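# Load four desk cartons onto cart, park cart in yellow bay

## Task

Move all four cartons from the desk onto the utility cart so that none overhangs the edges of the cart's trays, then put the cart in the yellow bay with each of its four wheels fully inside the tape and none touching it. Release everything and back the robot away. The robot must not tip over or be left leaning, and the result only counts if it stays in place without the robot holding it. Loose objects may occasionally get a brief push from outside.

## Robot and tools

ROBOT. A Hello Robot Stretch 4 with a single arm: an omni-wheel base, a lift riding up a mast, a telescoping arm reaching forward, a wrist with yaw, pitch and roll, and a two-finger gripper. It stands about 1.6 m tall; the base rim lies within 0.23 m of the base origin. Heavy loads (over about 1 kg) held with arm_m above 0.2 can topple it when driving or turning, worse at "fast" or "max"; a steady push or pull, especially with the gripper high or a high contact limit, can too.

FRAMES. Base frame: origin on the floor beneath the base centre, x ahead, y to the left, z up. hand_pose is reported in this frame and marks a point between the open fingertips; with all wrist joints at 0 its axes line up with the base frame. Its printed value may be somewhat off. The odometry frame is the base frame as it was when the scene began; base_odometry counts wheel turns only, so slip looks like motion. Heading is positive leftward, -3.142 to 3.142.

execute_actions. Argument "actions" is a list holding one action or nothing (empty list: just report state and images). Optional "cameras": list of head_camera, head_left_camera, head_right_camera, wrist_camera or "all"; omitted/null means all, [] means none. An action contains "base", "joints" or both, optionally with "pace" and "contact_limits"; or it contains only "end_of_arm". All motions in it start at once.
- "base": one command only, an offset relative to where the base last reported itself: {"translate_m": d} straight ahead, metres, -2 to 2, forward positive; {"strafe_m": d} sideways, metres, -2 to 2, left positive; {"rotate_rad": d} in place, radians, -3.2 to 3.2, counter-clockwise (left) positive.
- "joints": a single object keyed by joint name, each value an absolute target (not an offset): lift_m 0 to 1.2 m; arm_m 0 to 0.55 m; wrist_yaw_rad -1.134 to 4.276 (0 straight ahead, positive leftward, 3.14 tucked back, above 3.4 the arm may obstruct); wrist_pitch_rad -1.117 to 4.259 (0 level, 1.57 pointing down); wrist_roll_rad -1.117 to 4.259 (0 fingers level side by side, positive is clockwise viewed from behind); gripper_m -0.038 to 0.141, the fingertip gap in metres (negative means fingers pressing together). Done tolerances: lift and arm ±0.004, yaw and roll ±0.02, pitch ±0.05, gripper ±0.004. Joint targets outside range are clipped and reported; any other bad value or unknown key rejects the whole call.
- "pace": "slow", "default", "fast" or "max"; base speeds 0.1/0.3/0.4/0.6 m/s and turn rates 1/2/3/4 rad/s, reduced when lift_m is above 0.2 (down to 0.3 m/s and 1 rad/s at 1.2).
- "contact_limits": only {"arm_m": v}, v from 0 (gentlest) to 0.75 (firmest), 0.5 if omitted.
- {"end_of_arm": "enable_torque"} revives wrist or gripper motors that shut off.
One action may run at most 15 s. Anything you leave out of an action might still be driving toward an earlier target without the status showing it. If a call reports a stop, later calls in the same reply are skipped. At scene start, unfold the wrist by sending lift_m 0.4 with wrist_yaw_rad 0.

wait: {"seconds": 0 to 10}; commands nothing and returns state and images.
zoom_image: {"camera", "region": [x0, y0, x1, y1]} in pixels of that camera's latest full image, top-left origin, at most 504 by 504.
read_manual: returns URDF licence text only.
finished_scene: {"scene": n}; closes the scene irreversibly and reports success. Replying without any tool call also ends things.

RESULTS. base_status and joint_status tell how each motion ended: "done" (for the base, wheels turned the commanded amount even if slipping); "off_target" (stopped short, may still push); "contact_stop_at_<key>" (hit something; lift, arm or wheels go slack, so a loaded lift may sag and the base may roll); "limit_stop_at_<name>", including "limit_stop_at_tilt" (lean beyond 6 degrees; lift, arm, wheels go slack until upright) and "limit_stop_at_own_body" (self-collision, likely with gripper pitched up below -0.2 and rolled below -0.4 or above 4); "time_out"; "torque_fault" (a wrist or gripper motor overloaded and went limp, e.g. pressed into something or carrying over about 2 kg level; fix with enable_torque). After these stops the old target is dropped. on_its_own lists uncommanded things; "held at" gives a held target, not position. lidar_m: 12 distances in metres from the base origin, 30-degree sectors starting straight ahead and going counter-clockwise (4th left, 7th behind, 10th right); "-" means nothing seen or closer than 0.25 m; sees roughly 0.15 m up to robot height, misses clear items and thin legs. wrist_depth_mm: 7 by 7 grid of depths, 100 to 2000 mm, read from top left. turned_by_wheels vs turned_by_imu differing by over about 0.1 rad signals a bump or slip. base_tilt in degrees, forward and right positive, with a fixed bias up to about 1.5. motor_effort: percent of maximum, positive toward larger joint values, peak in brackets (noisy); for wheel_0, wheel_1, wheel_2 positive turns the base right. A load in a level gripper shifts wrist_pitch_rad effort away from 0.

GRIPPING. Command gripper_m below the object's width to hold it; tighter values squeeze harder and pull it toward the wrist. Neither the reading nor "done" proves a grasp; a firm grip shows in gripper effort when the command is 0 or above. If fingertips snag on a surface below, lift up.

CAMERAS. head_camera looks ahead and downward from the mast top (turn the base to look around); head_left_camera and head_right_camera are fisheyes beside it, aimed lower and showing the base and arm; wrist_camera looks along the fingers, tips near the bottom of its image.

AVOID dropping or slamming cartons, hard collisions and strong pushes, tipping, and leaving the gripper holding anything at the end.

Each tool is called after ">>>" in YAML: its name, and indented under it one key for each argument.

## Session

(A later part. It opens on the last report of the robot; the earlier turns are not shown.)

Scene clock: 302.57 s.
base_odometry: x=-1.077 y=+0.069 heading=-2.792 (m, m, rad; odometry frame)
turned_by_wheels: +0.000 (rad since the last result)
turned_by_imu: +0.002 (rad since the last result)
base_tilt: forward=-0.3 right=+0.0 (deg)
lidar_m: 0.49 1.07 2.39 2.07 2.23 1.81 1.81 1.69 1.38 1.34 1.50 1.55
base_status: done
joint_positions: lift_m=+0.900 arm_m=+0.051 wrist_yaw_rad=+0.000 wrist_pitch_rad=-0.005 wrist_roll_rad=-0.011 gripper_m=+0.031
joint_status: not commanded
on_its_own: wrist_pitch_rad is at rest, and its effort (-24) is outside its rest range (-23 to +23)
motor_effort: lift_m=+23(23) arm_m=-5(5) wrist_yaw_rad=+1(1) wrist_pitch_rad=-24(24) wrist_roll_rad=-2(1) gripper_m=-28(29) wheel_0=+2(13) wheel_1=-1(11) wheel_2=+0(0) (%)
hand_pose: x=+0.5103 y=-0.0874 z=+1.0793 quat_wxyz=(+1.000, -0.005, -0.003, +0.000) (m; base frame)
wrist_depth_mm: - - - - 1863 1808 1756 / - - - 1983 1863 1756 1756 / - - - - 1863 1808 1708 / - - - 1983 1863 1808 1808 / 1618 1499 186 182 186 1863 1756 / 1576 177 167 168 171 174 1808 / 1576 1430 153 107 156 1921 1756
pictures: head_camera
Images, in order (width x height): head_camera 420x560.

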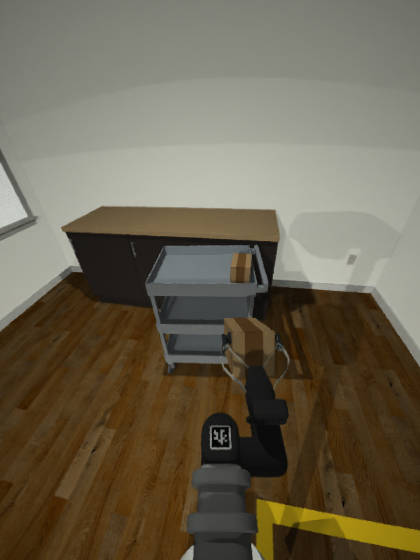

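>>> execute_actions:
  actions:
    - {"base":{"strafe_m":0.06}}
  cameras: []

>>> execute_actions:
  actions:
    - {"base":{"translate_m":0.38}}
  cameras: []

>>> execute_actions:
  actions:
    - {"joints":{"arm_m":0.5}}
  cameras: ["head_camera"]

>>> zoom_image:
  camera: "head_camera"
  region: [120, 210, 310, 380]

Scene clock: 314.17 s.
base_odometry: x=-1.057 y=+0.013 heading=-2.792 (m, m, rad; odometry frame)
turned_by_wheels: +0.000 (rad since the last result)
turned_by_imu: +0.001 (rad since the last result)
base_tilt: forward=-0.2 right=+0.0 (deg)
lidar_m: 0.48 1.07 2.32 2.02 2.22 1.80 1.79 1.78 1.45 1.41 1.56 1.04
base_status: done
joint_positions: lift_m=+0.900 arm_m=+0.051 wrist_yaw_rad=+0.000 wrist_pitch_rad=-0.005 wrist_roll_rad=-0.011 gripper_m=+0.031
joint_status: not commanded
motor_effort: lift_m=+23(23) arm_m=-5(5) wrist_yaw_rad=+1(2) wrist_pitch_rad=-23(24) wrist_roll_rad=-2(1) gripper_m=-29(31) wheel_0=-2(8) wheel_1=+1(8) wheel_2=+0(0) (%)
hand_pose: x=+0.5103 y=-0.0874 z=+1.0793 quat_wxyz=(+1.000, -0.005, -0.003, +0.000) (m; base frame)
wrist_depth_mm: - - - 1921 1921 1808 1756 / - - - - 1921 1808 1708 / - - - 1983 1921 1863 1756 / - - - - 1921 1756 1756 / 1576 1499 186 182 186 1863 1708 / 1618 177 168 167 170 175 1756 / 1708 1537 153 107 156 1863 1808
pictures: none
No camera images: the call's "cameras" was empty. Leave "cameras" out to get every camera's image.

Scene clock: 316.93 s.
base_odometry: x=-1.414 y=-0.118 heading=-2.792 (m, m, rad; odometry frame)
turned_by_wheels: +0.000 (rad since the last result)
turned_by_imu: +0.001 (rad since the last result)
base_tilt: forward=-0.1 right=-0.1 (deg)
lidar_m: 0.47 0.67 2.26 2.03 2.15 2.17 2.18 1.86 1.48 1.48 1.64 0.65
base_status: done
joint_positions: lift_m=+0.900 arm_m=+0.051 wrist_yaw_rad=+0.000 wrist_pitch_rad=-0.005 wrist_roll_rad=-0.011 gripper_m=+0.031
joint_status: not commanded
on_its_own: wrist_pitch_rad is at rest, and its effort (-24) is outside its rest range (-23 to +23)
motor_effort: lift_m=+23(23) arm_m=-5(5) wrist_yaw_rad=+1(0) wrist_pitch_rad=-24(24) wrist_roll_rad=-1(2) gripper_m=-30(28) wheel_0=+2(8) wheel_1=+3(7) wheel_2=-1(12) (%)
hand_pose: x=+0.5102 y=-0.0874 z=+1.0793 quat_wxyz=(+1.000, -0.005, -0.003, +0.000) (m; base frame)
wrist_depth_mm: 1863 1756 1661 1576 1499 1430 1397 / 1808 1708 1618 1618 1537 1430 1430 / 1808 1756 1661 1537 1576 1464 1430 / 1863 1808 1708 1576 1537 1464 1464 / 1160 1098 186 182 185 1464 1430 / 1138 178 168 168 171 174 1464 / 574 654 153 107 156 866 1430
pictures: none
No camera images: the call's "cameras" was empty. Leave "cameras" out to get every camera's image.

Scene clock: 319.33 s.
base_odometry: x=-1.414 y=-0.118 heading=-2.792 (m, m, rad; odometry frame)
turned_by_wheels: +0.000 (rad since the last result)
turned_by_imu: +0.001 (rad since the last result)
base_tilt: forward=-0.1 right=+0.1 (deg)
lidar_m: 0.63 0.66 2.24 2.06 2.13 2.18 2.18 1.84 1.49 1.47 1.64 0.65
base_status: not commanded
joint_positions: lift_m=+0.900 arm_m=+0.499 wrist_yaw_rad=+0.000 wrist_pitch_rad=-0.006 wrist_roll_rad=-0.011 gripper_m=+0.031
joint_status: all done
motor_effort: lift_m=+23(23) arm_m=+5(5) wrist_yaw_rad=+1(2) wrist_pitch_rad=-23(24) wrist_roll_rad=-2(1) gripper_m=-28(29) wheel_0=+2(2) wheel_1=+3(3) wheel_2=-1(1) (%)
hand_pose: x=+0.9586 y=-0.0873 z=+1.0794 quat_wxyz=(+1.000, -0.005, -0.003, +0.000) (m; base frame)
wrist_depth_mm: 1308 1205 1182 1118 1078 1008 976 / 1308 1205 1182 1118 1078 1025 991 / 1308 1229 1182 1160 1078 1042 1008 / 1308 1255 1182 1160 1098 1042 1008 / 1008 1060 185 182 185 1042 1008 / 591 178 167 168 170 174 683 / 580 549 153 107 156 449 439
pictures: head_camera
Images, in order (width x height): head_camera 420x560.

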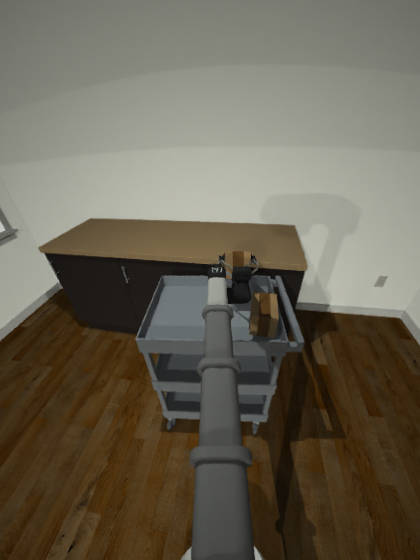

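Region (120, 210, 310, 380) of head_camera's 420x560 image, scaled by 2.653, with more detail than that image has; it fills the top 451 rows of this view, and the rest is white.

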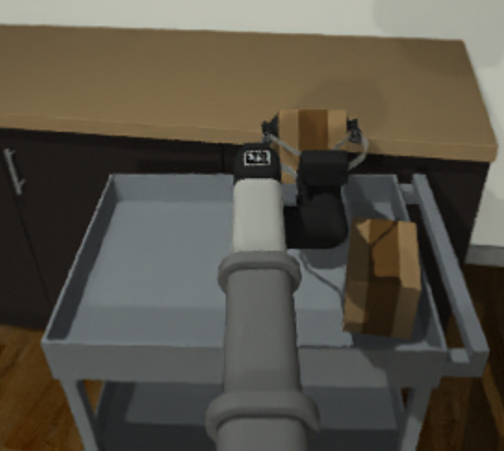

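>>> execute_actions:
  actions:
    - {"joints":{"arm_m":0.32}}
  cameras: []

>>> execute_actions:
  actions:
    - {"joints":{"lift_m":0.74},"pace":"slow"}
  cameras: ["head_camera"]

>>> zoom_image:
  camera: "head_camera"
  region: [120, 210, 310, 380]

Scene clock: 328.03 s.
base_odometry: x=-1.414 y=-0.118 heading=-2.792 (m, m, rad; odometry frame)
turned_by_wheels: +0.000 (rad since the last result)
turned_by_imu: +0.002 (rad since the last result)
base_tilt: forward=-0.1 right=-0.1 (deg)
lidar_m: 0.62 0.66 2.25 2.05 2.13 2.18 2.16 1.84 1.50 1.48 1.64 0.65
base_status: not commanded
joint_positions: lift_m=+0.900 arm_m=+0.321 wrist_yaw_rad=+0.000 wrist_pitch_rad=-0.005 wrist_roll_rad=-0.011 gripper_m=+0.031
joint_status: all done
on_its_own: wrist_pitch_rad is at rest, and its effort (-24) is outside its rest range (-23 to +23)
motor_effort: lift_m=+23(23) arm_m=-5(7) wrist_yaw_rad=+2(0) wrist_pitch_rad=-24(24) wrist_roll_rad=-1(2) gripper_m=-28(30) wheel_0=+3(2) wheel_1=+3(3) wheel_2=-1(1) (%)
hand_pose: x=+0.7802 y=-0.0875 z=+1.0793 quat_wxyz=(+1.000, -0.005, -0.003, +0.000) (m; base frame)
wrist_depth_mm: 1499 1464 1366 1308 1281 1205 1160 / 1537 1397 1366 1308 1281 1182 1182 / 1499 1464 1366 1336 1255 1205 1160 / 1576 1464 1397 1336 1281 1205 1205 / 1025 1042 186 182 185 1182 1182 / 798 177 167 168 170 175 1160 / 559 580 153 107 156 603 609
pictures: none
No camera images: the call's "cameras" was empty. Leave "cameras" out to get every camera's image.

Scene clock: 330.13 s.
base_odometry: x=-1.414 y=-0.118 heading=-2.792 (m, m, rad; odometry frame)
turned_by_wheels: +0.000 (rad since the last result)
turned_by_imu: +0.001 (rad since the last result)
base_tilt: forward=-0.1 right=+0.0 (deg)
lidar_m: 0.63 0.69 2.25 2.06 2.13 2.19 2.15 1.86 1.48 1.45 1.63 0.65
base_status: not commanded
joint_positions: lift_m=+0.741 arm_m=+0.321 wrist_yaw_rad=+0.002 wrist_pitch_rad=-0.025 wrist_roll_rad=-0.012 gripper_m=+0.031
joint_status: all done
on_its_own: wrist_pitch_rad is at rest, and its effort (+31) is outside its rest range (-23 to +23)
motor_effort: lift_m=+9(23) arm_m=-4(5) wrist_yaw_rad=-5(9) wrist_pitch_rad=+31(31) wrist_roll_rad=+1(2) gripper_m=-29(28) wheel_0=+2(2) wheel_1=+3(3) wheel_2=+0(0) (%)
hand_pose: x=+0.7802 y=-0.0867 z=+0.9260 quat_wxyz=(+1.000, -0.006, -0.012, +0.001) (m; base frame)
wrist_depth_mm: 1499 1430 1397 1336 1281 1182 1182 / 1537 1464 1366 1308 1255 1182 1160 / 1464 1430 1397 1308 1281 1205 1160 / 1499 1430 1366 1336 1281 1205 1205 / 768 707 178 177 178 591 574 / 512 176 172 171 172 175 246 / 368 387 166 107 166 180 -
pictures: head_camera
Images, in order (width x height): head_camera 420x560.

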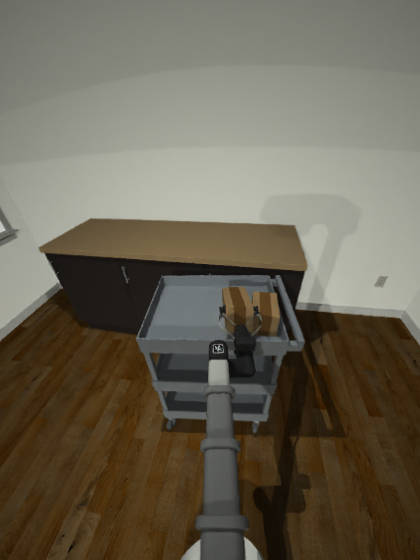

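Region (120, 210, 310, 380) of head_camera's 420x560 image, scaled by 2.653, with more detail than that image has; it fills the top 451 rows of this view, and the rest is white.

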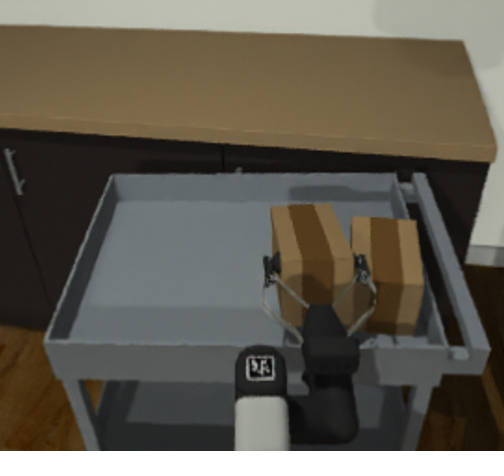

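>>> execute_actions:
  actions:
    - {"joints":{"lift_m":0.78}}
  cameras: []

>>> execute_actions:
  actions:
    - {"base":{"strafe_m":0.05},"pace":"slow"}
  cameras: []

>>> execute_actions:
  actions:
    - {"joints":{"lift_m":0.71},"pace":"slow"}
  cameras: ["head_camera"]

Scene clock: 337.03 s.
base_odometry: x=-1.414 y=-0.118 heading=-2.792 (m, m, rad; odometry frame)
turned_by_wheels: +0.000 (rad since the last result)
turned_by_imu: +0.001 (rad since the last result)
base_tilt: forward=-0.2 right=-0.1 (deg)
lidar_m: 0.63 0.67 2.26 2.06 2.15 2.19 2.17 1.84 1.50 1.48 1.62 0.65
base_status: not commanded
joint_positions: lift_m=+0.779 arm_m=+0.321 wrist_yaw_rad=+0.002 wrist_pitch_rad=-0.005 wrist_roll_rad=-0.011 gripper_m=+0.031
joint_status: all done
on_its_own: wrist_pitch_rad is at rest, and its effort (-25) is outside its rest range (-23 to +23)
motor_effort: lift_m=+24(23) arm_m=-4(4) wrist_yaw_rad=-5(8) wrist_pitch_rad=-25(31) wrist_roll_rad=-1(2) gripper_m=-30(31) wheel_0=+2(3) wheel_1=+3(3) wheel_2=-1(1) (%)
hand_pose: x=+0.7802 y=-0.0868 z=+0.9591 quat_wxyz=(+1.000, -0.005, -0.002, +0.001) (m; base frame)
wrist_depth_mm: 1499 1430 1336 1281 1229 1182 1138 / 1464 1464 1366 1336 1281 1182 1205 / 1499 1464 1397 1308 1255 1205 1160 / 1430 1430 1366 1281 1281 1205 1182 / 788 741 181 179 180 609 597 / 535 178 172 170 172 177 585 / 407 427 162 107 162 201 -
pictures: none
No camera images: the call's "cameras" was empty. Leave "cameras" out to get every camera's image.

Scene clock: 338.63 s.
base_odometry: x=-1.396 y=-0.164 heading=-2.791 (m, m, rad; odometry frame)
turned_by_wheels: +0.000 (rad since the last result)
turned_by_imu: +0.001 (rad since the last result)
base_tilt: forward=-0.2 right=+0.1 (deg)
lidar_m: 0.63 0.67 2.22 2.01 2.10 2.17 2.15 1.90 1.54 1.52 1.69 0.64
base_status: done
joint_positions: lift_m=+0.779 arm_m=+0.321 wrist_yaw_rad=+0.000 wrist_pitch_rad=-0.005 wrist_roll_rad=-0.011 gripper_m=+0.031
joint_status: not commanded
on_its_own: wrist_pitch_rad is at rest, and its effort (-25) is outside its rest range (-23 to +23)
motor_effort: lift_m=+23(24) arm_m=-4(4) wrist_yaw_rad=+1(4) wrist_pitch_rad=-25(25) wrist_roll_rad=-2(1) gripper_m=-30(30) wheel_0=-2(7) wheel_1=+3(5) wheel_2=+0(2) (%)
hand_pose: x=+0.7801 y=-0.0874 z=+0.9592 quat_wxyz=(+1.000, -0.006, -0.002, +0.000) (m; base frame)
wrist_depth_mm: 1537 1397 1366 1281 1229 1205 1182 / 1499 1430 1336 1308 1281 1205 1160 / 1499 1499 1430 1336 1281 1255 1182 / 1397 1430 1366 1308 1229 1229 1182 / 798 750 180 179 180 621 609 / 504 177 172 171 172 175 303 / 410 421 162 107 161 229 -
pictures: none
No camera images: the call's "cameras" was empty. Leave "cameras" out to get every camera's image.

Scene clock: 340.10 s.
base_odometry: x=-1.396 y=-0.164 heading=-2.791 (m, m, rad; odometry frame)
turned_by_wheels: +0.000 (rad since the last result)
turned_by_imu: +0.000 (rad since the last result)
base_tilt: forward=-0.2 right=+0.0 (deg)
lidar_m: 0.63 0.66 2.19 1.99 2.13 2.17 2.16 1.92 1.56 1.52 1.68 0.66
base_status: not commanded
joint_positions: lift_m=+0.710 arm_m=+0.321 wrist_yaw_rad=-0.001 wrist_pitch_rad=-0.013 wrist_roll_rad=-0.010 gripper_m=+0.031
joint_status: all done
motor_effort: lift_m=+13(24) arm_m=-4(4) wrist_yaw_rad=+3(3) wrist_pitch_rad=-1(25) wrist_roll_rad=-3(3) gripper_m=-29(29) wheel_0=-1(1) wheel_1=+3(3) wheel_2=+0(0) (%)
hand_pose: x=+0.7800 y=-0.0876 z=+0.8924 quat_wxyz=(+1.000, -0.005, -0.007, +0.000) (m; base frame)
wrist_depth_mm: 1499 1464 1397 1336 1255 1205 1138 / 1499 1464 1366 1281 1281 1229 1182 / 1537 1464 1366 1366 1255 1229 1205 / 798 759 750 842 946 1078 1182 / 530 569 203 173 180 277 205 / 418 176 172 173 172 176 183 / 290 300 174 107 173 251 -
pictures: head_camera
Images, in order (width x height): head_camera 420x560.

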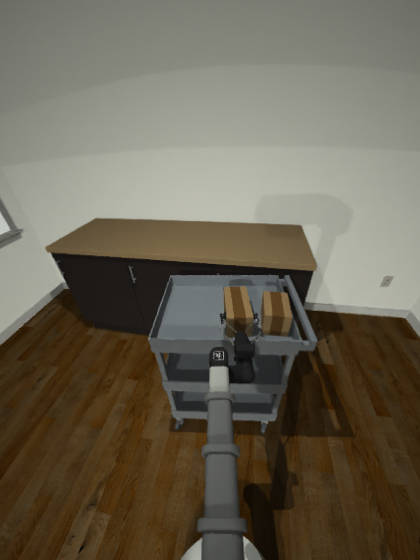

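>>> execute_actions:
  actions:
    - {"joints":{"gripper_m":0.12}}
  cameras: []

>>> execute_actions:
  actions:
    - {"joints":{"arm_m":0.1,"lift_m":0.72}}
  cameras: ["head_camera"]

Scene clock: 345.90 s.
base_odometry: x=-1.396 y=-0.164 heading=-2.791 (m, m, rad; odometry frame)
turned_by_wheels: +0.000 (rad since the last result)
turned_by_imu: +0.002 (rad since the last result)
base_tilt: forward=-0.1 right=-0.1 (deg)
lidar_m: 0.63 0.67 2.20 2.02 2.11 2.17 2.16 1.90 1.54 1.53 1.68 0.65
base_status: not commanded
joint_positions: lift_m=+0.710 arm_m=+0.321 wrist_yaw_rad=+0.000 wrist_pitch_rad=-0.011 wrist_roll_rad=-0.011 gripper_m=+0.120
joint_status: all done
motor_effort: lift_m=+13(13) arm_m=-4(4) wrist_yaw_rad=+2(5) wrist_pitch_rad=-6(7) wrist_roll_rad=-2(3) gripper_m=-1(30) wheel_0=-2(1) wheel_1=+3(3) wheel_2=+0(0) (%)
hand_pose: x=+0.7800 y=-0.0875 z=+0.8919 quat_wxyz=(+1.000, -0.005, -0.006, +0.000) (m; base frame)
wrist_depth_mm: 1537 1464 1366 1336 1255 1205 1160 / 1499 1430 1397 1336 1281 1205 1160 / 1499 1464 1366 1336 1281 1229 1160 / 798 759 715 778 891 1008 1160 / 530 569 204 196 197 265 183 / 410 397 195 196 198 200 183 / 303 296 198 107 199 227 -
pictures: none
No camera images: the call's "cameras" was empty. Leave "cameras" out to get every camera's image.

Scene clock: 347.67 s.
base_odometry: x=-1.396 y=-0.164 heading=-2.791 (m, m, rad; odometry frame)
turned_by_wheels: +0.000 (rad since the last result)
turned_by_imu: +0.001 (rad since the last result)
base_tilt: forward=+0.0 right=+0.1 (deg)
lidar_m: 0.62 0.67 2.20 2.01 2.13 2.19 2.17 1.91 1.54 1.53 1.68 0.65
base_status: not commanded
joint_positions: lift_m=+0.720 arm_m=+0.101 wrist_yaw_rad=+0.000 wrist_pitch_rad=-0.012 wrist_roll_rad=-0.011 gripper_m=+0.120
joint_status: all done
motor_effort: lift_m=+22(22) arm_m=-5(7) wrist_yaw_rad=+2(1) wrist_pitch_rad=-6(7) wrist_roll_rad=-2(2) gripper_m=-1(2) wheel_0=-1(1) wheel_1=+3(3) wheel_2=+0(0) (%)
hand_pose: x=+0.5602 y=-0.0874 z=+0.9013 quat_wxyz=(+1.000, -0.005, -0.006, +0.000) (m; base frame)
wrist_depth_mm: 1756 1708 1537 1618 1499 1430 1366 / 1756 1756 1618 1537 1464 1464 1336 / 1756 1756 1618 1618 1464 1397 1397 / 1078 1042 960 1025 1182 1397 1336 / 539 691 788 415 496 392 1366 / 338 330 327 320 315 309 307 / 342 334 329 107 320 314 309
pictures: head_camera
Images, in order (width x height): head_camera 420x560.

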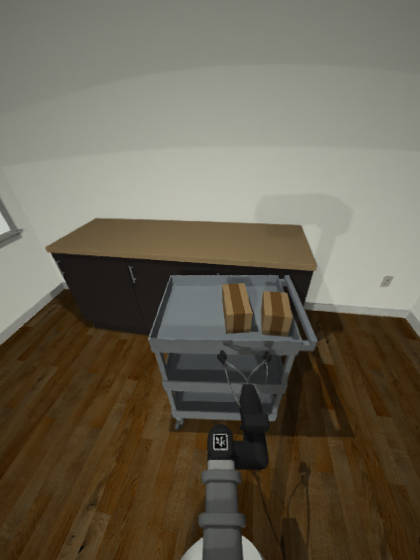

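>>> execute_actions:
  actions:
    - {"base":{"rotate_rad":2.791},"joints":{"lift_m":0.63,"gripper_m":0.14},"pace":"fast"}
  cameras: []

>>> execute_actions:
  actions:
    - {"base":{"translate_m":1.5},"pace":"fast"}
  cameras: ["head_camera","wrist_camera"]

Scene clock: 360.23 s.
base_odometry: x=-1.396 y=-0.164 heading=-0.001 (m, m, rad; odometry frame)
turned_by_wheels: +2.790 (rad since the last result)
turned_by_imu: +2.871 (rad since the last result)
base_tilt: forward=-0.2 right=-0.1 (deg)
lidar_m: 2.11 2.58 1.67 1.52 1.54 1.91 0.62 0.63 1.51 2.18 1.97 2.30
base_status: done
joint_positions: lift_m=+0.630 arm_m=+0.101 wrist_yaw_rad=+0.000 wrist_pitch_rad=-0.012 wrist_roll_rad=-0.011 gripper_m=+0.140
joint_status: all done
motor_effort: lift_m=+14(19) arm_m=-5(5) wrist_yaw_rad=+1(0) wrist_pitch_rad=-6(6) wrist_roll_rad=-2(2) gripper_m=+2(1) wheel_0=-2(9) wheel_1=-2(8) wheel_2=-3(12) (%)
hand_pose: x=+0.5603 y=-0.0874 z=+0.8119 quat_wxyz=(+1.000, -0.005, -0.006, +0.000) (m; base frame)
wrist_depth_mm: - - - - - - - / - - - - - - - / - - - - - - - / - - - - - - - / - - - - - - - / - - - - - 213 - / 1708 1708 1863 107 1983 1808 1863
pictures: none
No camera images: the call's "cameras" was empty. Leave "cameras" out to get every camera's image.

Scene clock: 365.30 s.
base_odometry: x=+0.104 y=-0.166 heading=-0.001 (m, m, rad; odometry frame)
turned_by_wheels: +0.000 (rad since the last result)
turned_by_imu: +0.000 (rad since the last result)
base_tilt: forward=-0.1 right=+0.0 (deg)
lidar_m: 0.62 0.64 1.76 1.72 1.81 2.23 2.10 2.72 1.78 1.63 1.11 0.69
base_status: done
joint_positions: lift_m=+0.630 arm_m=+0.101 wrist_yaw_rad=+0.000 wrist_pitch_rad=-0.012 wrist_roll_rad=-0.011 gripper_m=+0.140
joint_status: not commanded
motor_effort: lift_m=+14(14) arm_m=-5(5) wrist_yaw_rad=+1(1) wrist_pitch_rad=-6(6) wrist_roll_rad=-2(2) gripper_m=+0(2) wheel_0=+1(8) wheel_1=+1(9) wheel_2=-1(15) (%)
hand_pose: x=+0.5602 y=-0.0874 z=+0.8119 quat_wxyz=(+1.000, -0.005, -0.006, +0.000) (m; base frame)
wrist_depth_mm: 1008 1042 1078 1118 1160 1182 1138 / 1042 1078 1098 1098 1160 1160 1229 / 1042 1060 1078 1118 1160 1205 1255 / 1025 585 1098 1160 1182 1229 1255 / 699 564 654 778 809 820 831 / 399 375 362 436 375 213 436 / 314 325 336 107 349 366 1281
pictures: head_camera, wrist_camera
Images, in order (width x height): head_camera 420x560, wrist_camera 616x392.

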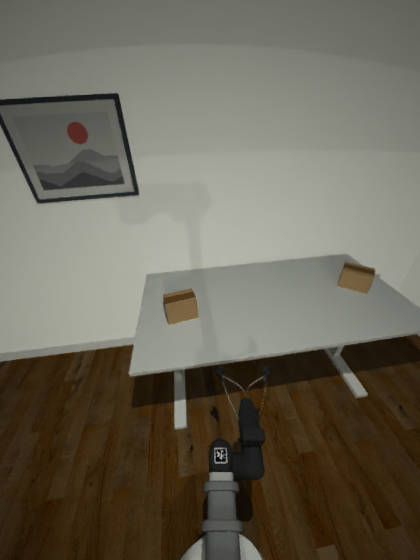

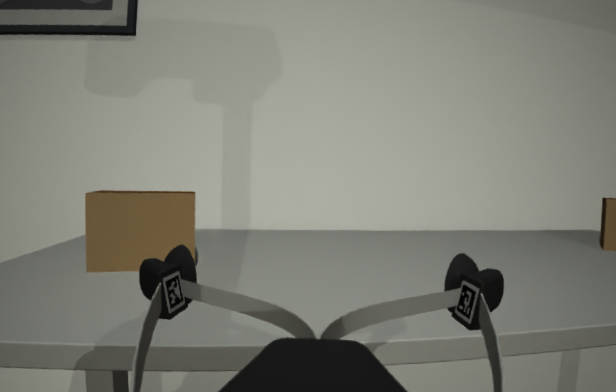

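>>> execute_actions:
  actions:
    - {"base":{"strafe_m":0.22},"joints":{"lift_m":0.95,"wrist_pitch_rad":1.57,"wrist_roll_rad":1.3,"arm_m":0.5}}
  cameras: ["head_camera","wrist_camera"]

Scene clock: 388.07 s.
base_odometry: x=+0.104 y=+0.054 heading=-0.001 (m, m, rad; odometry frame)
turned_by_wheels: +0.000 (rad since the last result)
turned_by_imu: +0.002 (rad since the last result)
base_tilt: forward=-0.1 right=-0.2 (deg)
lidar_m: 0.58 1.35 1.65 1.52 1.55 1.95 2.15 2.15 2.04 1.84 1.02 0.67
base_status: done
joint_positions: lift_m=+0.950 arm_m=+0.499 wrist_yaw_rad=+0.000 wrist_pitch_rad=+1.570 wrist_roll_rad=+1.300 gripper_m=+0.140
joint_status: all done
motor_effort: lift_m=+22(21) arm_m=+5(7) wrist_yaw_rad=+2(2) wrist_pitch_rad=+1(4) wrist_roll_rad=+0(2) gripper_m=-2(1) wheel_0=-2(9) wheel_1=+0(7) wheel_2=+0(0) (%)
hand_pose: x=+0.6704 y=-0.0874 z=+0.8394 quat_wxyz=(+0.563, +0.428, +0.563, -0.428) (m; base frame)
wrist_depth_mm: 345 343 342 342 1060 1042 1060 / 347 345 345 343 1060 1042 1042 / 349 347 345 345 1060 1078 1060 / 330 351 349 349 1098 1078 1078 / 325 351 347 351 1098 1025 854 / 342 355 351 351 1098 866 854 / 362 357 353 107 1098 1118 878
pictures: head_camera, wrist_camera
Images, in order (width x height): head_camera 420x560, wrist_camera 616x392.

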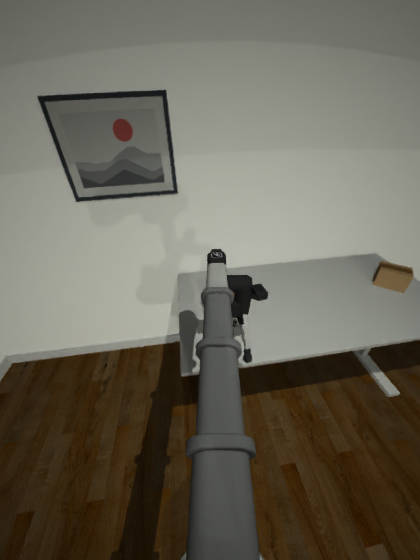

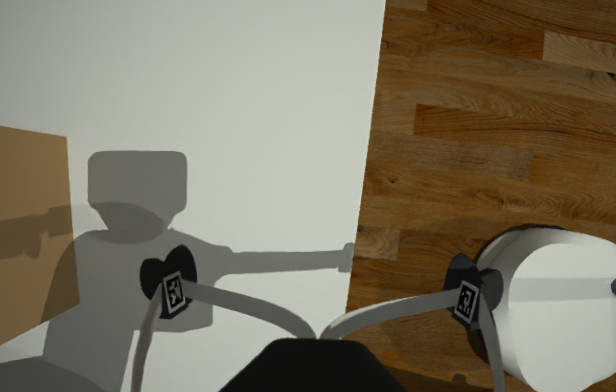

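>>> execute_actions:
  actions:
    - {"base":{"translate_m":0.33}}
  cameras: ["head_camera","wrist_camera"]

Scene clock: 394.73 s.
base_odometry: x=+0.434 y=+0.054 heading=-0.001 (m, m, rad; odometry frame)
turned_by_wheels: +0.000 (rad since the last result)
turned_by_imu: +0.001 (rad since the last result)
base_tilt: forward=-0.2 right=+0.1 (deg)
lidar_m: 0.27 0.28 1.28 1.58 1.61 2.02 2.46 2.47 1.98 1.85 0.47 0.30
base_status: done
joint_positions: lift_m=+0.950 arm_m=+0.499 wrist_yaw_rad=-0.002 wrist_pitch_rad=+1.577 wrist_roll_rad=+1.299 gripper_m=+0.140
joint_status: not commanded
motor_effort: lift_m=+12(22) arm_m=+5(5) wrist_yaw_rad=+7(8) wrist_pitch_rad=-19(22) wrist_roll_rad=+1(4) gripper_m=-1(0) wheel_0=+1(10) wheel_1=+2(7) wheel_2=-5(12) (%)
hand_pose: x=+0.6682 y=-0.0874 z=+0.8402 quat_wxyz=(+0.561, +0.427, +0.564, -0.430) (m; base frame)
wrist_depth_mm: 349 347 345 345 345 340 343 / 347 347 347 347 345 345 343 / 353 351 351 351 347 347 343 / 353 353 353 351 349 347 347 / 357 357 351 282 351 351 351 / 362 357 235 191 193 351 351 / 364 359 236 107 273 353 351
pictures: head_camera, wrist_camera
Images, in order (width x height): head_camera 420x560, wrist_camera 616x392.

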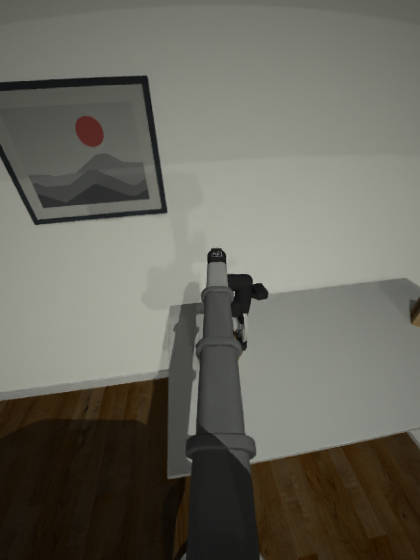

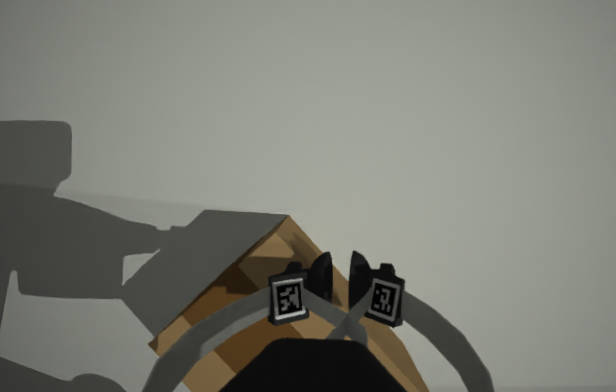

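>>> execute_actions:
  actions:
    - {"joints":{"lift_m":1.1}}
  cameras: ["wrist_camera"]

Scene clock: 399.23 s.
base_odometry: x=+0.434 y=+0.054 heading=-0.001 (m, m, rad; odometry frame)
turned_by_wheels: +0.000 (rad since the last result)
turned_by_imu: +0.002 (rad since the last result)
base_tilt: forward=-0.1 right=+0.0 (deg)
lidar_m: 0.27 0.28 1.31 1.58 1.61 2.03 2.46 2.48 1.98 1.85 0.47 0.29
base_status: not commanded
joint_positions: lift_m=+1.100 arm_m=+0.499 wrist_yaw_rad=+0.000 wrist_pitch_rad=+1.570 wrist_roll_rad=+1.300 gripper_m=+0.140
joint_status: all done
motor_effort: lift_m=+22(23) arm_m=+5(5) wrist_yaw_rad=+2(7) wrist_pitch_rad=+0(19) wrist_roll_rad=+0(1) gripper_m=-1(0) wheel_0=+1(0) wheel_1=+2(2) wheel_2=-2(4) (%)
hand_pose: x=+0.6702 y=-0.0874 z=+0.9894 quat_wxyz=(+0.563, +0.428, +0.563, -0.428) (m; base frame)
wrist_depth_mm: 496 496 492 492 492 480 484 / 500 500 500 488 492 492 484 / 504 504 500 492 492 492 492 / 500 504 500 496 496 500 492 / 504 504 469 449 500 504 500 / 512 512 384 384 508 500 492 / 517 517 392 107 500 504 500
pictures: wrist_camera
Images, in order (width x height): wrist_camera 616x392.

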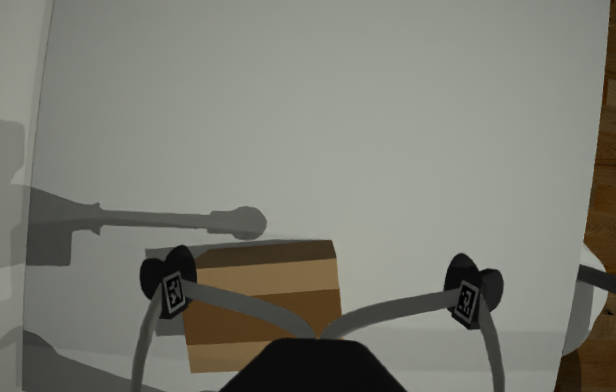

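>>> execute_actions:
  actions:
    - {"joints":{"wrist_roll_rad":-0.25}}
  cameras: ["wrist_camera"]

Scene clock: 406.77 s.
base_odometry: x=+0.434 y=+0.054 heading=-0.001 (m, m, rad; odometry frame)
turned_by_wheels: +0.000 (rad since the last result)
turned_by_imu: +0.001 (rad since the last result)
base_tilt: forward=-0.1 right=+0.1 (deg)
lidar_m: 0.27 0.28 1.33 1.58 1.58 2.03 2.47 2.48 1.99 1.83 0.49 0.32
base_status: not commanded
joint_positions: lift_m=+1.100 arm_m=+0.499 wrist_yaw_rad=+0.000 wrist_pitch_rad=+1.570 wrist_roll_rad=-0.250 gripper_m=+0.140
joint_status: all done
motor_effort: lift_m=+22(22) arm_m=+5(5) wrist_yaw_rad=+2(2) wrist_pitch_rad=+0(0) wrist_roll_rad=-3(9) gripper_m=+0(0) wheel_0=+0(1) wheel_1=+2(2) wheel_2=-2(2) (%)
hand_pose: x=+0.6702 y=-0.0874 z=+0.9894 quat_wxyz=(+0.702, -0.088, +0.701, +0.088) (m; base frame)
wrist_depth_mm: 1160 500 488 488 484 473 477 / 1281 500 496 488 484 480 477 / 1281 504 382 500 488 480 484 / 1308 512 384 492 500 488 488 / 1308 512 384 504 496 492 488 / 1281 521 508 500 500 488 496 / 1308 517 517 107 500 492 500
pictures: wrist_camera
Images, in order (width x height): wrist_camera 616x392.

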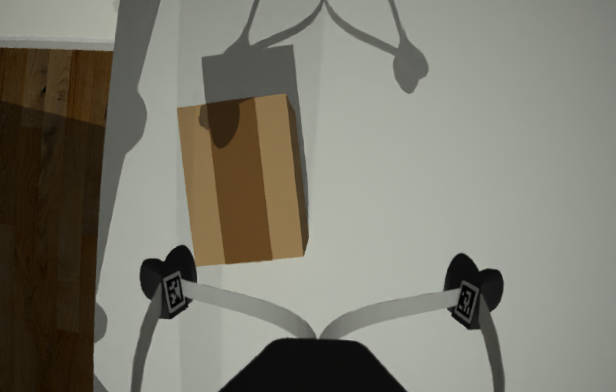

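>>> execute_actions:
  actions:
    - {"base":{"strafe_m":0.066},"joints":{"arm_m":0.55,"lift_m":1.05}}
  cameras: ["wrist_camera"]

Scene clock: 416.80 s.
base_odometry: x=+0.434 y=+0.120 heading=-0.001 (m, m, rad; odometry frame)
turned_by_wheels: +0.000 (rad since the last result)
turned_by_imu: +0.001 (rad since the last result)
base_tilt: forward=-0.1 right=+0.1 (deg)
lidar_m: 0.26 0.28 1.28 1.51 1.52 1.93 2.49 2.46 2.07 1.92 0.46 0.30
base_status: done
joint_positions: lift_m=+1.050 arm_m=+0.546 wrist_yaw_rad=+0.000 wrist_pitch_rad=+1.570 wrist_roll_rad=-0.250 gripper_m=+0.140
joint_status: all done
joint sent to its limit — the command would take arm_m past its upper limit, so that joint was sent only as far as its limit.
motor_effort: lift_m=+13(21) arm_m=+5(6) wrist_yaw_rad=+2(2) wrist_pitch_rad=+0(0) wrist_roll_rad=-2(3) gripper_m=+1(2) wheel_0=+1(8) wheel_1=+0(8) wheel_2=+0(2) (%)
hand_pose: x=+0.7175 y=-0.0874 z=+0.9401 quat_wxyz=(+0.702, -0.088, +0.701, +0.088) (m; base frame)
wrist_depth_mm: 991 809 442 436 439 430 427 / 1205 452 445 442 436 433 427 / 1205 455 452 445 439 436 433 / 1229 459 332 329 439 439 436 / 1255 466 334 330 455 442 442 / 1255 466 338 332 445 442 442 / 1255 473 462 107 455 449 449
pictures: wrist_camera
Images, in order (width x height): wrist_camera 616x392.

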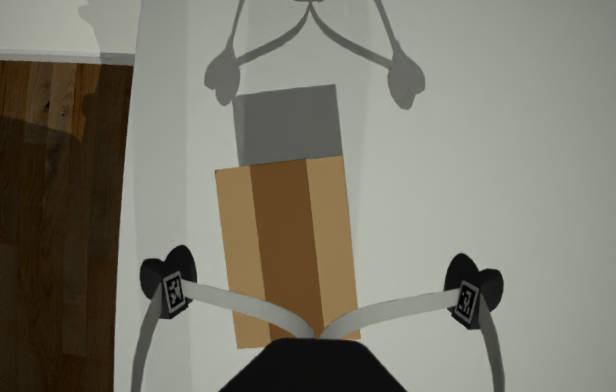

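>>> execute_actions:
  actions:
    - {"base":{"strafe_m":0.015},"joints":{"lift_m":0.89}}
  cameras: ["wrist_camera"]

Scene clock: 425.13 s.
base_odometry: x=+0.434 y=+0.135 heading=+0.000 (m, m, rad; odometry frame)
turned_by_wheels: +0.001 (rad since the last result)
turned_by_imu: +0.002 (rad since the last result)
base_tilt: forward=-0.2 right=-0.1 (deg)
lidar_m: 0.26 0.32 1.28 1.49 1.52 1.91 2.49 2.49 2.07 1.92 0.47 0.30
base_status: done
joint_positions: lift_m=+0.891 arm_m=+0.546 wrist_yaw_rad=-0.001 wrist_pitch_rad=+1.573 wrist_roll_rad=-0.250 gripper_m=+0.140
joint_status: all done
motor_effort: lift_m=+7(13) arm_m=+5(5) wrist_yaw_rad=+5(5) wrist_pitch_rad=-8(14) wrist_roll_rad=+0(1) gripper_m=-1(2) wheel_0=+4(8) wheel_1=+1(10) wheel_2=+2(3) (%)
hand_pose: x=+0.7165 y=-0.0874 z=+0.7806 quat_wxyz=(+0.701, -0.088, +0.702, +0.088) (m; base frame)
wrist_depth_mm: 831 290 289 283 283 279 277 / 1025 291 290 287 285 281 279 / 300 296 291 289 286 283 281 / 300 298 175 172 171 286 283 / 303 298 176 173 173 289 283 / 304 300 177 174 173 196 287 / 309 306 179 107 174 291 287
pictures: wrist_camera
Images, in order (width x height): wrist_camera 616x392.

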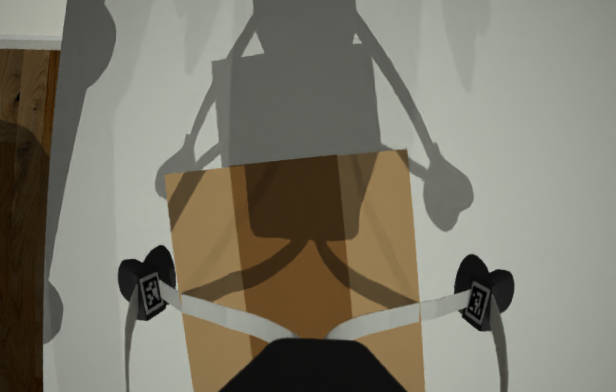

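>>> execute_actions:
  actions:
    - {"joints":{"gripper_m":0.03}}
  cameras: []

>>> execute_actions:
  actions:
    - {"joints":{"lift_m":1.15}}
  cameras: ["wrist_camera"]

Scene clock: 432.17 s.
base_odometry: x=+0.434 y=+0.135 heading=+0.000 (m, m, rad; odometry frame)
turned_by_wheels: +0.000 (rad since the last result)
turned_by_imu: +0.002 (rad since the last result)
base_tilt: forward=-0.1 right=+0.0 (deg)
lidar_m: 0.25 0.33 1.29 1.49 1.51 1.93 2.49 2.49 2.09 1.93 0.45 0.29
base_status: not commanded
joint_positions: lift_m=+0.890 arm_m=+0.546 wrist_yaw_rad=+0.000 wrist_pitch_rad=+1.570 wrist_roll_rad=-0.250 gripper_m=+0.031
joint_status: all done
motor_effort: lift_m=+15(15) arm_m=+5(5) wrist_yaw_rad=+1(5) wrist_pitch_rad=+2(9) wrist_roll_rad=-1(0) gripper_m=-28(29) wheel_0=+4(4) wheel_1=+1(1) wheel_2=+2(2) (%)
hand_pose: x=+0.7177 y=-0.0874 z=+0.7799 quat_wxyz=(+0.702, -0.088, +0.701, +0.088) (m; base frame)
wrist_depth_mm: 289 285 282 281 276 273 272 / 289 287 283 282 278 274 274 / 291 291 286 282 279 277 276 / 293 291 158 156 155 281 278 / 297 293 160 158 157 282 279 / 301 176 162 160 158 172 279 / 301 298 163 107 160 287 -
pictures: none
No camera images: the call's "cameras" was empty. Leave "cameras" out to get every camera's image.

Scene clock: 434.30 s.
base_odometry: x=+0.434 y=+0.135 heading=+0.000 (m, m, rad; odometry frame)
turned_by_wheels: +0.000 (rad since the last result)
turned_by_imu: +0.001 (rad since the last result)
base_tilt: forward=-0.2 right=+0.0 (deg)
lidar_m: 0.26 0.28 1.28 1.52 1.53 1.92 2.48 2.49 2.09 1.93 0.44 0.29
base_status: not commanded
joint_positions: lift_m=+1.149 arm_m=+0.546 wrist_yaw_rad=+0.000 wrist_pitch_rad=+1.570 wrist_roll_rad=-0.250 gripper_m=+0.031
joint_status: all done
motor_effort: lift_m=+24(24) arm_m=+5(5) wrist_yaw_rad=+1(1) wrist_pitch_rad=+1(2) wrist_roll_rad=-1(0) gripper_m=-30(28) wheel_0=+4(4) wheel_1=+1(1) wheel_2=+2(2) (%)
hand_pose: x=+0.7177 y=-0.0874 z=+1.0392 quat_wxyz=(+0.702, -0.088, +0.701, +0.088) (m; base frame)
wrist_depth_mm: 976 917 544 539 530 521 517 / 1336 1281 544 535 530 530 525 / 1336 1308 549 549 535 539 535 / 1336 1336 158 156 155 539 530 / 1308 1308 160 158 157 544 535 / 1366 177 161 159 158 172 539 / 1397 1336 163 107 158 544 549
pictures: wrist_camera
Images, in order (width x height): wrist_camera 616x392.

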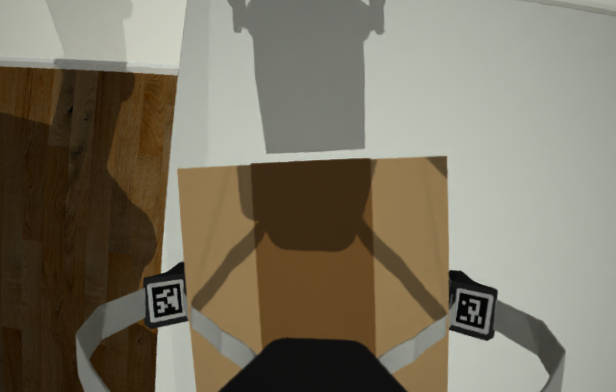

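>>> execute_actions:
  actions:
    - {"base":{"translate_m":-1.83},"joints":{"arm_m":0.1,"wrist_roll_rad":0.0}}
  cameras: []

>>> execute_actions:
  actions:
    - {"base":{"strafe_m":-0.30}}
  cameras: []

>>> execute_actions:
  actions:
    - {"base":{"rotate_rad":-2.791}}
  cameras: ["head_camera"]

Scene clock: 451.53 s.
base_odometry: x=-1.396 y=+0.136 heading=-0.001 (m, m, rad; odometry frame)
turned_by_wheels: +0.000 (rad since the last result)
turned_by_imu: +0.006 (rad since the last result)
base_tilt: forward=-0.2 right=+0.0 (deg)
lidar_m: 2.11 2.07 1.38 1.25 1.26 1.56 0.74 0.73 0.82 2.48 2.26 2.26
base_status: done
joint_positions: lift_m=+1.149 arm_m=+0.101 wrist_yaw_rad=+0.000 wrist_pitch_rad=+1.570 wrist_roll_rad=+0.000 gripper_m=+0.031
joint_status: all done
motor_effort: lift_m=+24(24) arm_m=-5(7) wrist_yaw_rad=+2(1) wrist_pitch_rad=+1(5) wrist_roll_rad=-1(0) gripper_m=-30(31) wheel_0=-3(10) wheel_1=-3(4) wheel_2=+1(13) (%)
hand_pose: x=+0.2720 y=-0.0874 z=+1.0392 quat_wxyz=(+0.707, +0.000, +0.707, +0.000) (m; base frame)
wrist_depth_mm: 1281 1308 1308 1255 1255 1229 1255 / 1281 1281 1281 1308 1229 1229 1229 / 1336 1308 1281 1308 1255 1255 1255 / 1336 1281 158 156 155 1255 1281 / 1336 1336 160 158 156 1281 1255 / 1366 177 162 160 158 173 1308 / 1336 1336 163 107 159 1308 1281
pictures: none
No camera images: the call's "cameras" was empty. Leave "cameras" out to get every camera's image.

Scene clock: 453.87 s.
base_odometry: x=-1.396 y=-0.164 heading=-0.001 (m, m, rad; odometry frame)
turned_by_wheels: +0.000 (rad since the last result)
turned_by_imu: +0.000 (rad since the last result)
base_tilt: forward=-0.1 right=+0.0 (deg)
lidar_m: 2.12 2.59 1.70 1.55 1.57 1.95 0.64 0.63 1.51 2.17 1.95 2.30
base_status: done
joint_positions: lift_m=+1.150 arm_m=+0.101 wrist_yaw_rad=+0.000 wrist_pitch_rad=+1.570 wrist_roll_rad=+0.000 gripper_m=+0.031
joint_status: not commanded
motor_effort: lift_m=+23(24) arm_m=-5(5) wrist_yaw_rad=+2(2) wrist_pitch_rad=+1(2) wrist_roll_rad=+0(1) gripper_m=-29(30) wheel_0=+1(10) wheel_1=-1(13) wheel_2=+0(0) (%)
hand_pose: x=+0.2721 y=-0.0874 z=+1.0393 quat_wxyz=(+0.708, +0.000, +0.707, +0.000) (m; base frame)
wrist_depth_mm: 1308 1281 1308 1255 1255 1229 1229 / 1281 1336 1308 1281 1255 1281 1229 / 1308 1281 1281 1255 1281 1255 1255 / 1308 1308 159 156 155 1255 1281 / 1308 1336 160 158 157 1281 1255 / 1336 177 161 160 159 172 1255 / 1366 1366 163 107 159 1308 1308
pictures: none
No camera images: the call's "cameras" was empty. Leave "cameras" out to get every camera's image.

Scene clock: 457.57 s.
base_odometry: x=-1.396 y=-0.164 heading=-2.791 (m, m, rad; odometry frame)
turned_by_wheels: -2.790 (rad since the last result)
turned_by_imu: -2.867 (rad since the last result)
base_tilt: forward=-0.1 right=+0.1 (deg)
lidar_m: 0.63 0.66 2.20 2.01 2.12 2.17 2.16 1.88 1.54 1.53 1.70 0.66
base_status: done
joint_positions: lift_m=+1.150 arm_m=+0.101 wrist_yaw_rad=+0.000 wrist_pitch_rad=+1.569 wrist_roll_rad=+0.000 gripper_m=+0.031
joint_status: not commanded
motor_effort: lift_m=+23(23) arm_m=-5(5) wrist_yaw_rad=+1(2) wrist_pitch_rad=+2(2) wrist_roll_rad=+0(1) gripper_m=-29(30) wheel_0=+4(9) wheel_1=+2(8) wheel_2=+5(8) (%)
hand_pose: x=+0.2721 y=-0.0874 z=+1.0393 quat_wxyz=(+0.708, +0.000, +0.707, +0.000) (m; base frame)
wrist_depth_mm: 1308 1281 1118 1098 1098 1255 1229 / 1308 1308 1281 1255 1229 1255 1229 / 1308 1308 1255 1281 1255 1229 1255 / 1308 1308 158 156 155 1255 1229 / 1336 1336 160 158 156 1255 1255 / 1366 177 162 160 159 173 1281 / 1366 1336 163 107 160 1336 1281
pictures: head_camera
Images, in order (width x height): head_camera 420x560.

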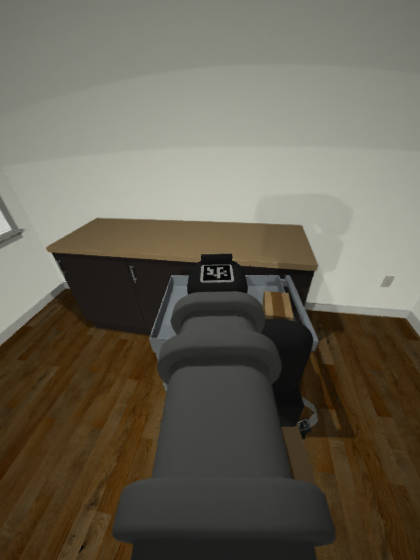

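>>> execute_actions:
  actions:
    - {"base":{"strafe_m":0.125}}
  cameras: []

>>> execute_actions:
  actions:
    - {"base":{"translate_m":0.07}}
  cameras: []

>>> execute_actions:
  actions:
    - {"joints":{"arm_m":0.545}}
  cameras: ["head_camera","wrist_camera"]

Scene clock: 464.77 s.
base_odometry: x=-1.353 y=-0.281 heading=-2.791 (m, m, rad; odometry frame)
turned_by_wheels: +0.000 (rad since the last result)
turned_by_imu: +0.002 (rad since the last result)
base_tilt: forward=+0.0 right=+0.0 (deg)
lidar_m: 0.65 1.34 2.08 1.88 1.95 2.17 2.14 2.05 1.67 1.66 1.81 0.64
base_status: done
joint_positions: lift_m=+1.150 arm_m=+0.101 wrist_yaw_rad=+0.000 wrist_pitch_rad=+1.570 wrist_roll_rad=+0.000 gripper_m=+0.031
joint_status: not commanded
motor_effort: lift_m=+23(23) arm_m=-5(4) wrist_yaw_rad=+1(1) wrist_pitch_rad=+1(2) wrist_roll_rad=-1(1) gripper_m=-29(27) wheel_0=-1(11) wheel_1=+3(13) wheel_2=+0(3) (%)
hand_pose: x=+0.2721 y=-0.0874 z=+1.0393 quat_wxyz=(+0.708, +0.000, +0.707, +0.000) (m; base frame)
wrist_depth_mm: 1308 1308 1281 1078 1098 1098 1229 / 1308 1255 1255 1255 1255 1255 1255 / 1336 1281 1281 1281 1255 1255 1229 / 1336 1336 158 157 155 1281 1255 / 1308 1336 160 158 156 1281 1281 / 1366 178 161 160 158 172 1281 / 1366 1308 164 107 160 1308 1281
pictures: none
No camera images: the call's "cameras" was empty. Leave "cameras" out to get every camera's image.

Scene clock: 466.10 s.
base_odometry: x=-1.419 y=-0.305 heading=-2.791 (m, m, rad; odometry frame)
turned_by_wheels: +0.000 (rad since the last result)
turned_by_imu: +0.000 (rad since the last result)
base_tilt: forward=-0.2 right=+0.1 (deg)
lidar_m: 0.58 1.27 2.06 1.90 1.94 2.21 2.22 2.10 1.69 1.66 1.84 0.57
base_status: done
joint_positions: lift_m=+1.150 arm_m=+0.101 wrist_yaw_rad=+0.000 wrist_pitch_rad=+1.570 wrist_roll_rad=+0.000 gripper_m=+0.031
joint_status: not commanded
motor_effort: lift_m=+23(23) arm_m=-4(5) wrist_yaw_rad=+1(1) wrist_pitch_rad=+2(3) wrist_roll_rad=-1(0) gripper_m=-29(28) wheel_0=+2(6) wheel_1=+1(6) wheel_2=-2(12) (%)
hand_pose: x=+0.2721 y=-0.0874 z=+1.0393 quat_wxyz=(+0.708, +0.000, +0.707, +0.000) (m; base frame)
wrist_depth_mm: 1308 1281 798 788 778 768 1205 / 1281 1281 1281 1118 1098 1205 1229 / 1336 1308 1281 1308 1255 1255 1255 / 1308 1336 158 156 155 1255 1281 / 1366 1366 160 158 156 1281 1281 / 1366 177 161 160 159 172 1229 / 1366 1336 163 107 159 1308 1308
pictures: none
No camera images: the call's "cameras" was empty. Leave "cameras" out to get every camera's image.

Scene clock: 468.50 s.
base_odometry: x=-1.419 y=-0.305 heading=-2.791 (m, m, rad; odometry frame)
turned_by_wheels: +0.000 (rad since the last result)
turned_by_imu: +0.001 (rad since the last result)
base_tilt: forward=+0.0 right=+0.0 (deg)
lidar_m: 0.56 1.28 2.07 1.89 1.95 2.21 2.21 2.10 1.67 1.66 1.84 0.58
base_status: not commanded
joint_positions: lift_m=+1.150 arm_m=+0.544 wrist_yaw_rad=+0.000 wrist_pitch_rad=+1.569 wrist_roll_rad=+0.000 gripper_m=+0.031
joint_status: all done
motor_effort: lift_m=+23(23) arm_m=+5(4) wrist_yaw_rad=+1(1) wrist_pitch_rad=+2(3) wrist_roll_rad=-1(0) gripper_m=-29(29) wheel_0=+2(2) wheel_1=+1(1) wheel_2=-2(3) (%)
hand_pose: x=+0.7155 y=-0.0874 z=+1.0393 quat_wxyz=(+0.708, +0.000, +0.707, +0.000) (m; base frame)
wrist_depth_mm: 1308 466 466 462 459 452 445 / 1336 473 469 462 368 340 452 / 1308 469 473 469 347 345 424 / 1308 477 158 156 155 347 399 / 1366 480 160 158 157 349 384 / 1366 177 162 159 158 172 466 / 1366 1308 163 107 160 430 430
pictures: head_camera, wrist_camera
Images, in order (width x height): head_camera 420x560, wrist_camera 616x392.

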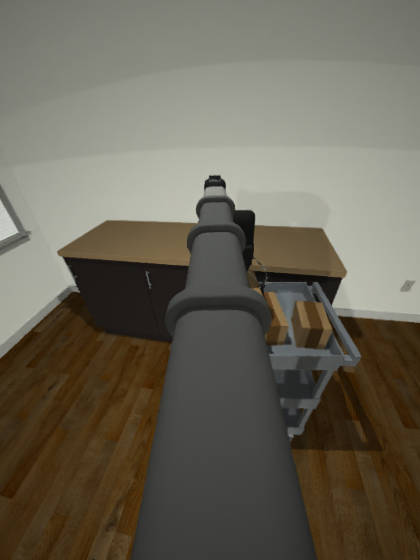

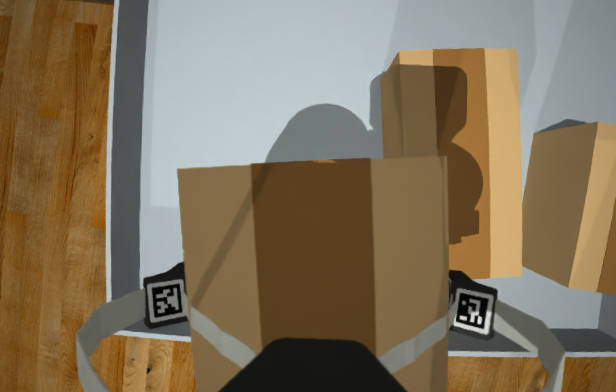

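>>> execute_actions:
  actions:
    - {"joints":{"lift_m":1.01},"pace":"slow"}
  cameras: []

Scene clock: 481.47 s.
base_odometry: x=-1.419 y=-0.305 heading=-2.791 (m, m, rad; odometry frame)
turned_by_wheels: +0.000 (rad since the last result)
turned_by_imu: +0.002 (rad since the last result)
base_tilt: forward=-0.3 right=+0.0 (deg)
lidar_m: 0.55 1.27 2.07 1.87 1.94 2.24 2.22 2.08 1.68 1.67 1.83 0.58
base_status: not commanded
joint_positions: lift_m=+1.011 arm_m=+0.544 wrist_yaw_rad=-0.001 wrist_pitch_rad=+1.571 wrist_roll_rad=+0.000 gripper_m=+0.031
joint_status: all done
motor_effort: lift_m=+11(21) arm_m=+5(5) wrist_yaw_rad=+4(4) wrist_pitch_rad=-4(3) wrist_roll_rad=-2(2) gripper_m=-26(30) wheel_0=+2(3) wheel_1=+1(1) wheel_2=-2(2) (%)
hand_pose: x=+0.7148 y=-0.0874 z=+0.9003 quat_wxyz=(+0.707, +0.000, +0.707, +0.000) (m; base frame)
wrist_depth_mm: 304 332 330 330 327 208 206 / 307 338 336 329 327 209 207 / 314 340 336 330 330 211 210 / 319 342 159 156 154 211 211 / 320 343 160 158 156 214 212 / 320 177 162 160 158 172 215 / 320 349 164 107 158 338 -
pictures: none
No camera images: the call's "cameras" was empty. Leave "cameras" out to get every camera's image.

Contact. Release, moderately open.

>>> execute_actions:
  actions:
    - {"joints":{"gripper_m":0.105}}
  cameras: []

>>> execute_actions:
  actions:
    - {"joints":{"lift_m":1.15}}
  cameras: ["wrist_camera"]

Scene clock: 486.37 s.
base_odometry: x=-1.419 y=-0.305 heading=-2.791 (m, m, rad; odometry frame)
turned_by_wheels: +0.000 (rad since the last result)
turned_by_imu: +0.001 (rad since the last result)
base_tilt: forward=-0.2 right=+0.2 (deg)
lidar_m: 0.57 1.25 2.07 1.90 1.95 2.22 2.21 2.08 1.69 1.67 1.84 0.59
base_status: not commanded
joint_positions: lift_m=+1.010 arm_m=+0.544 wrist_yaw_rad=+0.000 wrist_pitch_rad=+1.570 wrist_roll_rad=+0.000 gripper_m=+0.105
joint_status: all done
motor_effort: lift_m=+19(19) arm_m=+4(5) wrist_yaw_rad=+1(5) wrist_pitch_rad=+0(11) wrist_roll_rad=-1(3) gripper_m=-3(29) wheel_0=+0(7) wheel_1=-1(1) wheel_2=-3(3) (%)
hand_pose: x=+0.7153 y=-0.0874 z=+0.8997 quat_wxyz=(+0.707, +0.000, +0.707, +0.000) (m; base frame)
wrist_depth_mm: 297 330 329 325 322 205 203 / 300 334 332 325 325 207 204 / 306 336 332 330 327 208 206 / 306 340 336 214 213 211 208 / 307 342 218 216 214 212 210 / 304 347 219 216 214 213 212 / 303 345 338 107 217 332 332
pictures: none
No camera images: the call's "cameras" was empty. Leave "cameras" out to get every camera's image.

Scene clock: 488.03 s.
base_odometry: x=-1.419 y=-0.305 heading=-2.791 (m, m, rad; odometry frame)
turned_by_wheels: +0.000 (rad since the last result)
turned_by_imu: +0.001 (rad since the last result)
base_tilt: forward=-0.1 right=+0.0 (deg)
lidar_m: 0.56 1.29 2.07 1.90 1.93 2.23 2.20 2.08 1.68 1.66 1.85 0.59
base_status: not commanded
joint_positions: lift_m=+1.150 arm_m=+0.544 wrist_yaw_rad=+0.000 wrist_pitch_rad=+1.570 wrist_roll_rad=+0.000 gripper_m=+0.105
joint_status: all done
motor_effort: lift_m=+22(24) arm_m=+4(4) wrist_yaw_rad=+1(1) wrist_pitch_rad=+0(1) wrist_roll_rad=+0(1) gripper_m=-1(3) wheel_0=-1(0) wheel_1=-1(1) wheel_2=-3(3) (%)
hand_pose: x=+0.7154 y=-0.0874 z=+1.0394 quat_wxyz=(+0.707, +0.000, +0.707, +0.000) (m; base frame)
wrist_depth_mm: 1281 469 469 462 466 455 449 / 1281 473 473 469 399 343 455 / 1336 477 477 473 427 345 430 / 1308 484 480 353 353 349 402 / 1336 480 480 359 357 349 387 / 1336 469 203 359 357 469 473 / 1366 1336 1336 107 1308 1308 1255
pictures: wrist_camera
Images, in order (width x height): wrist_camera 616x392.

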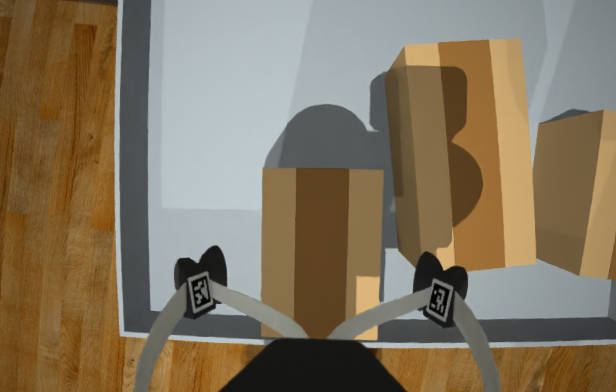

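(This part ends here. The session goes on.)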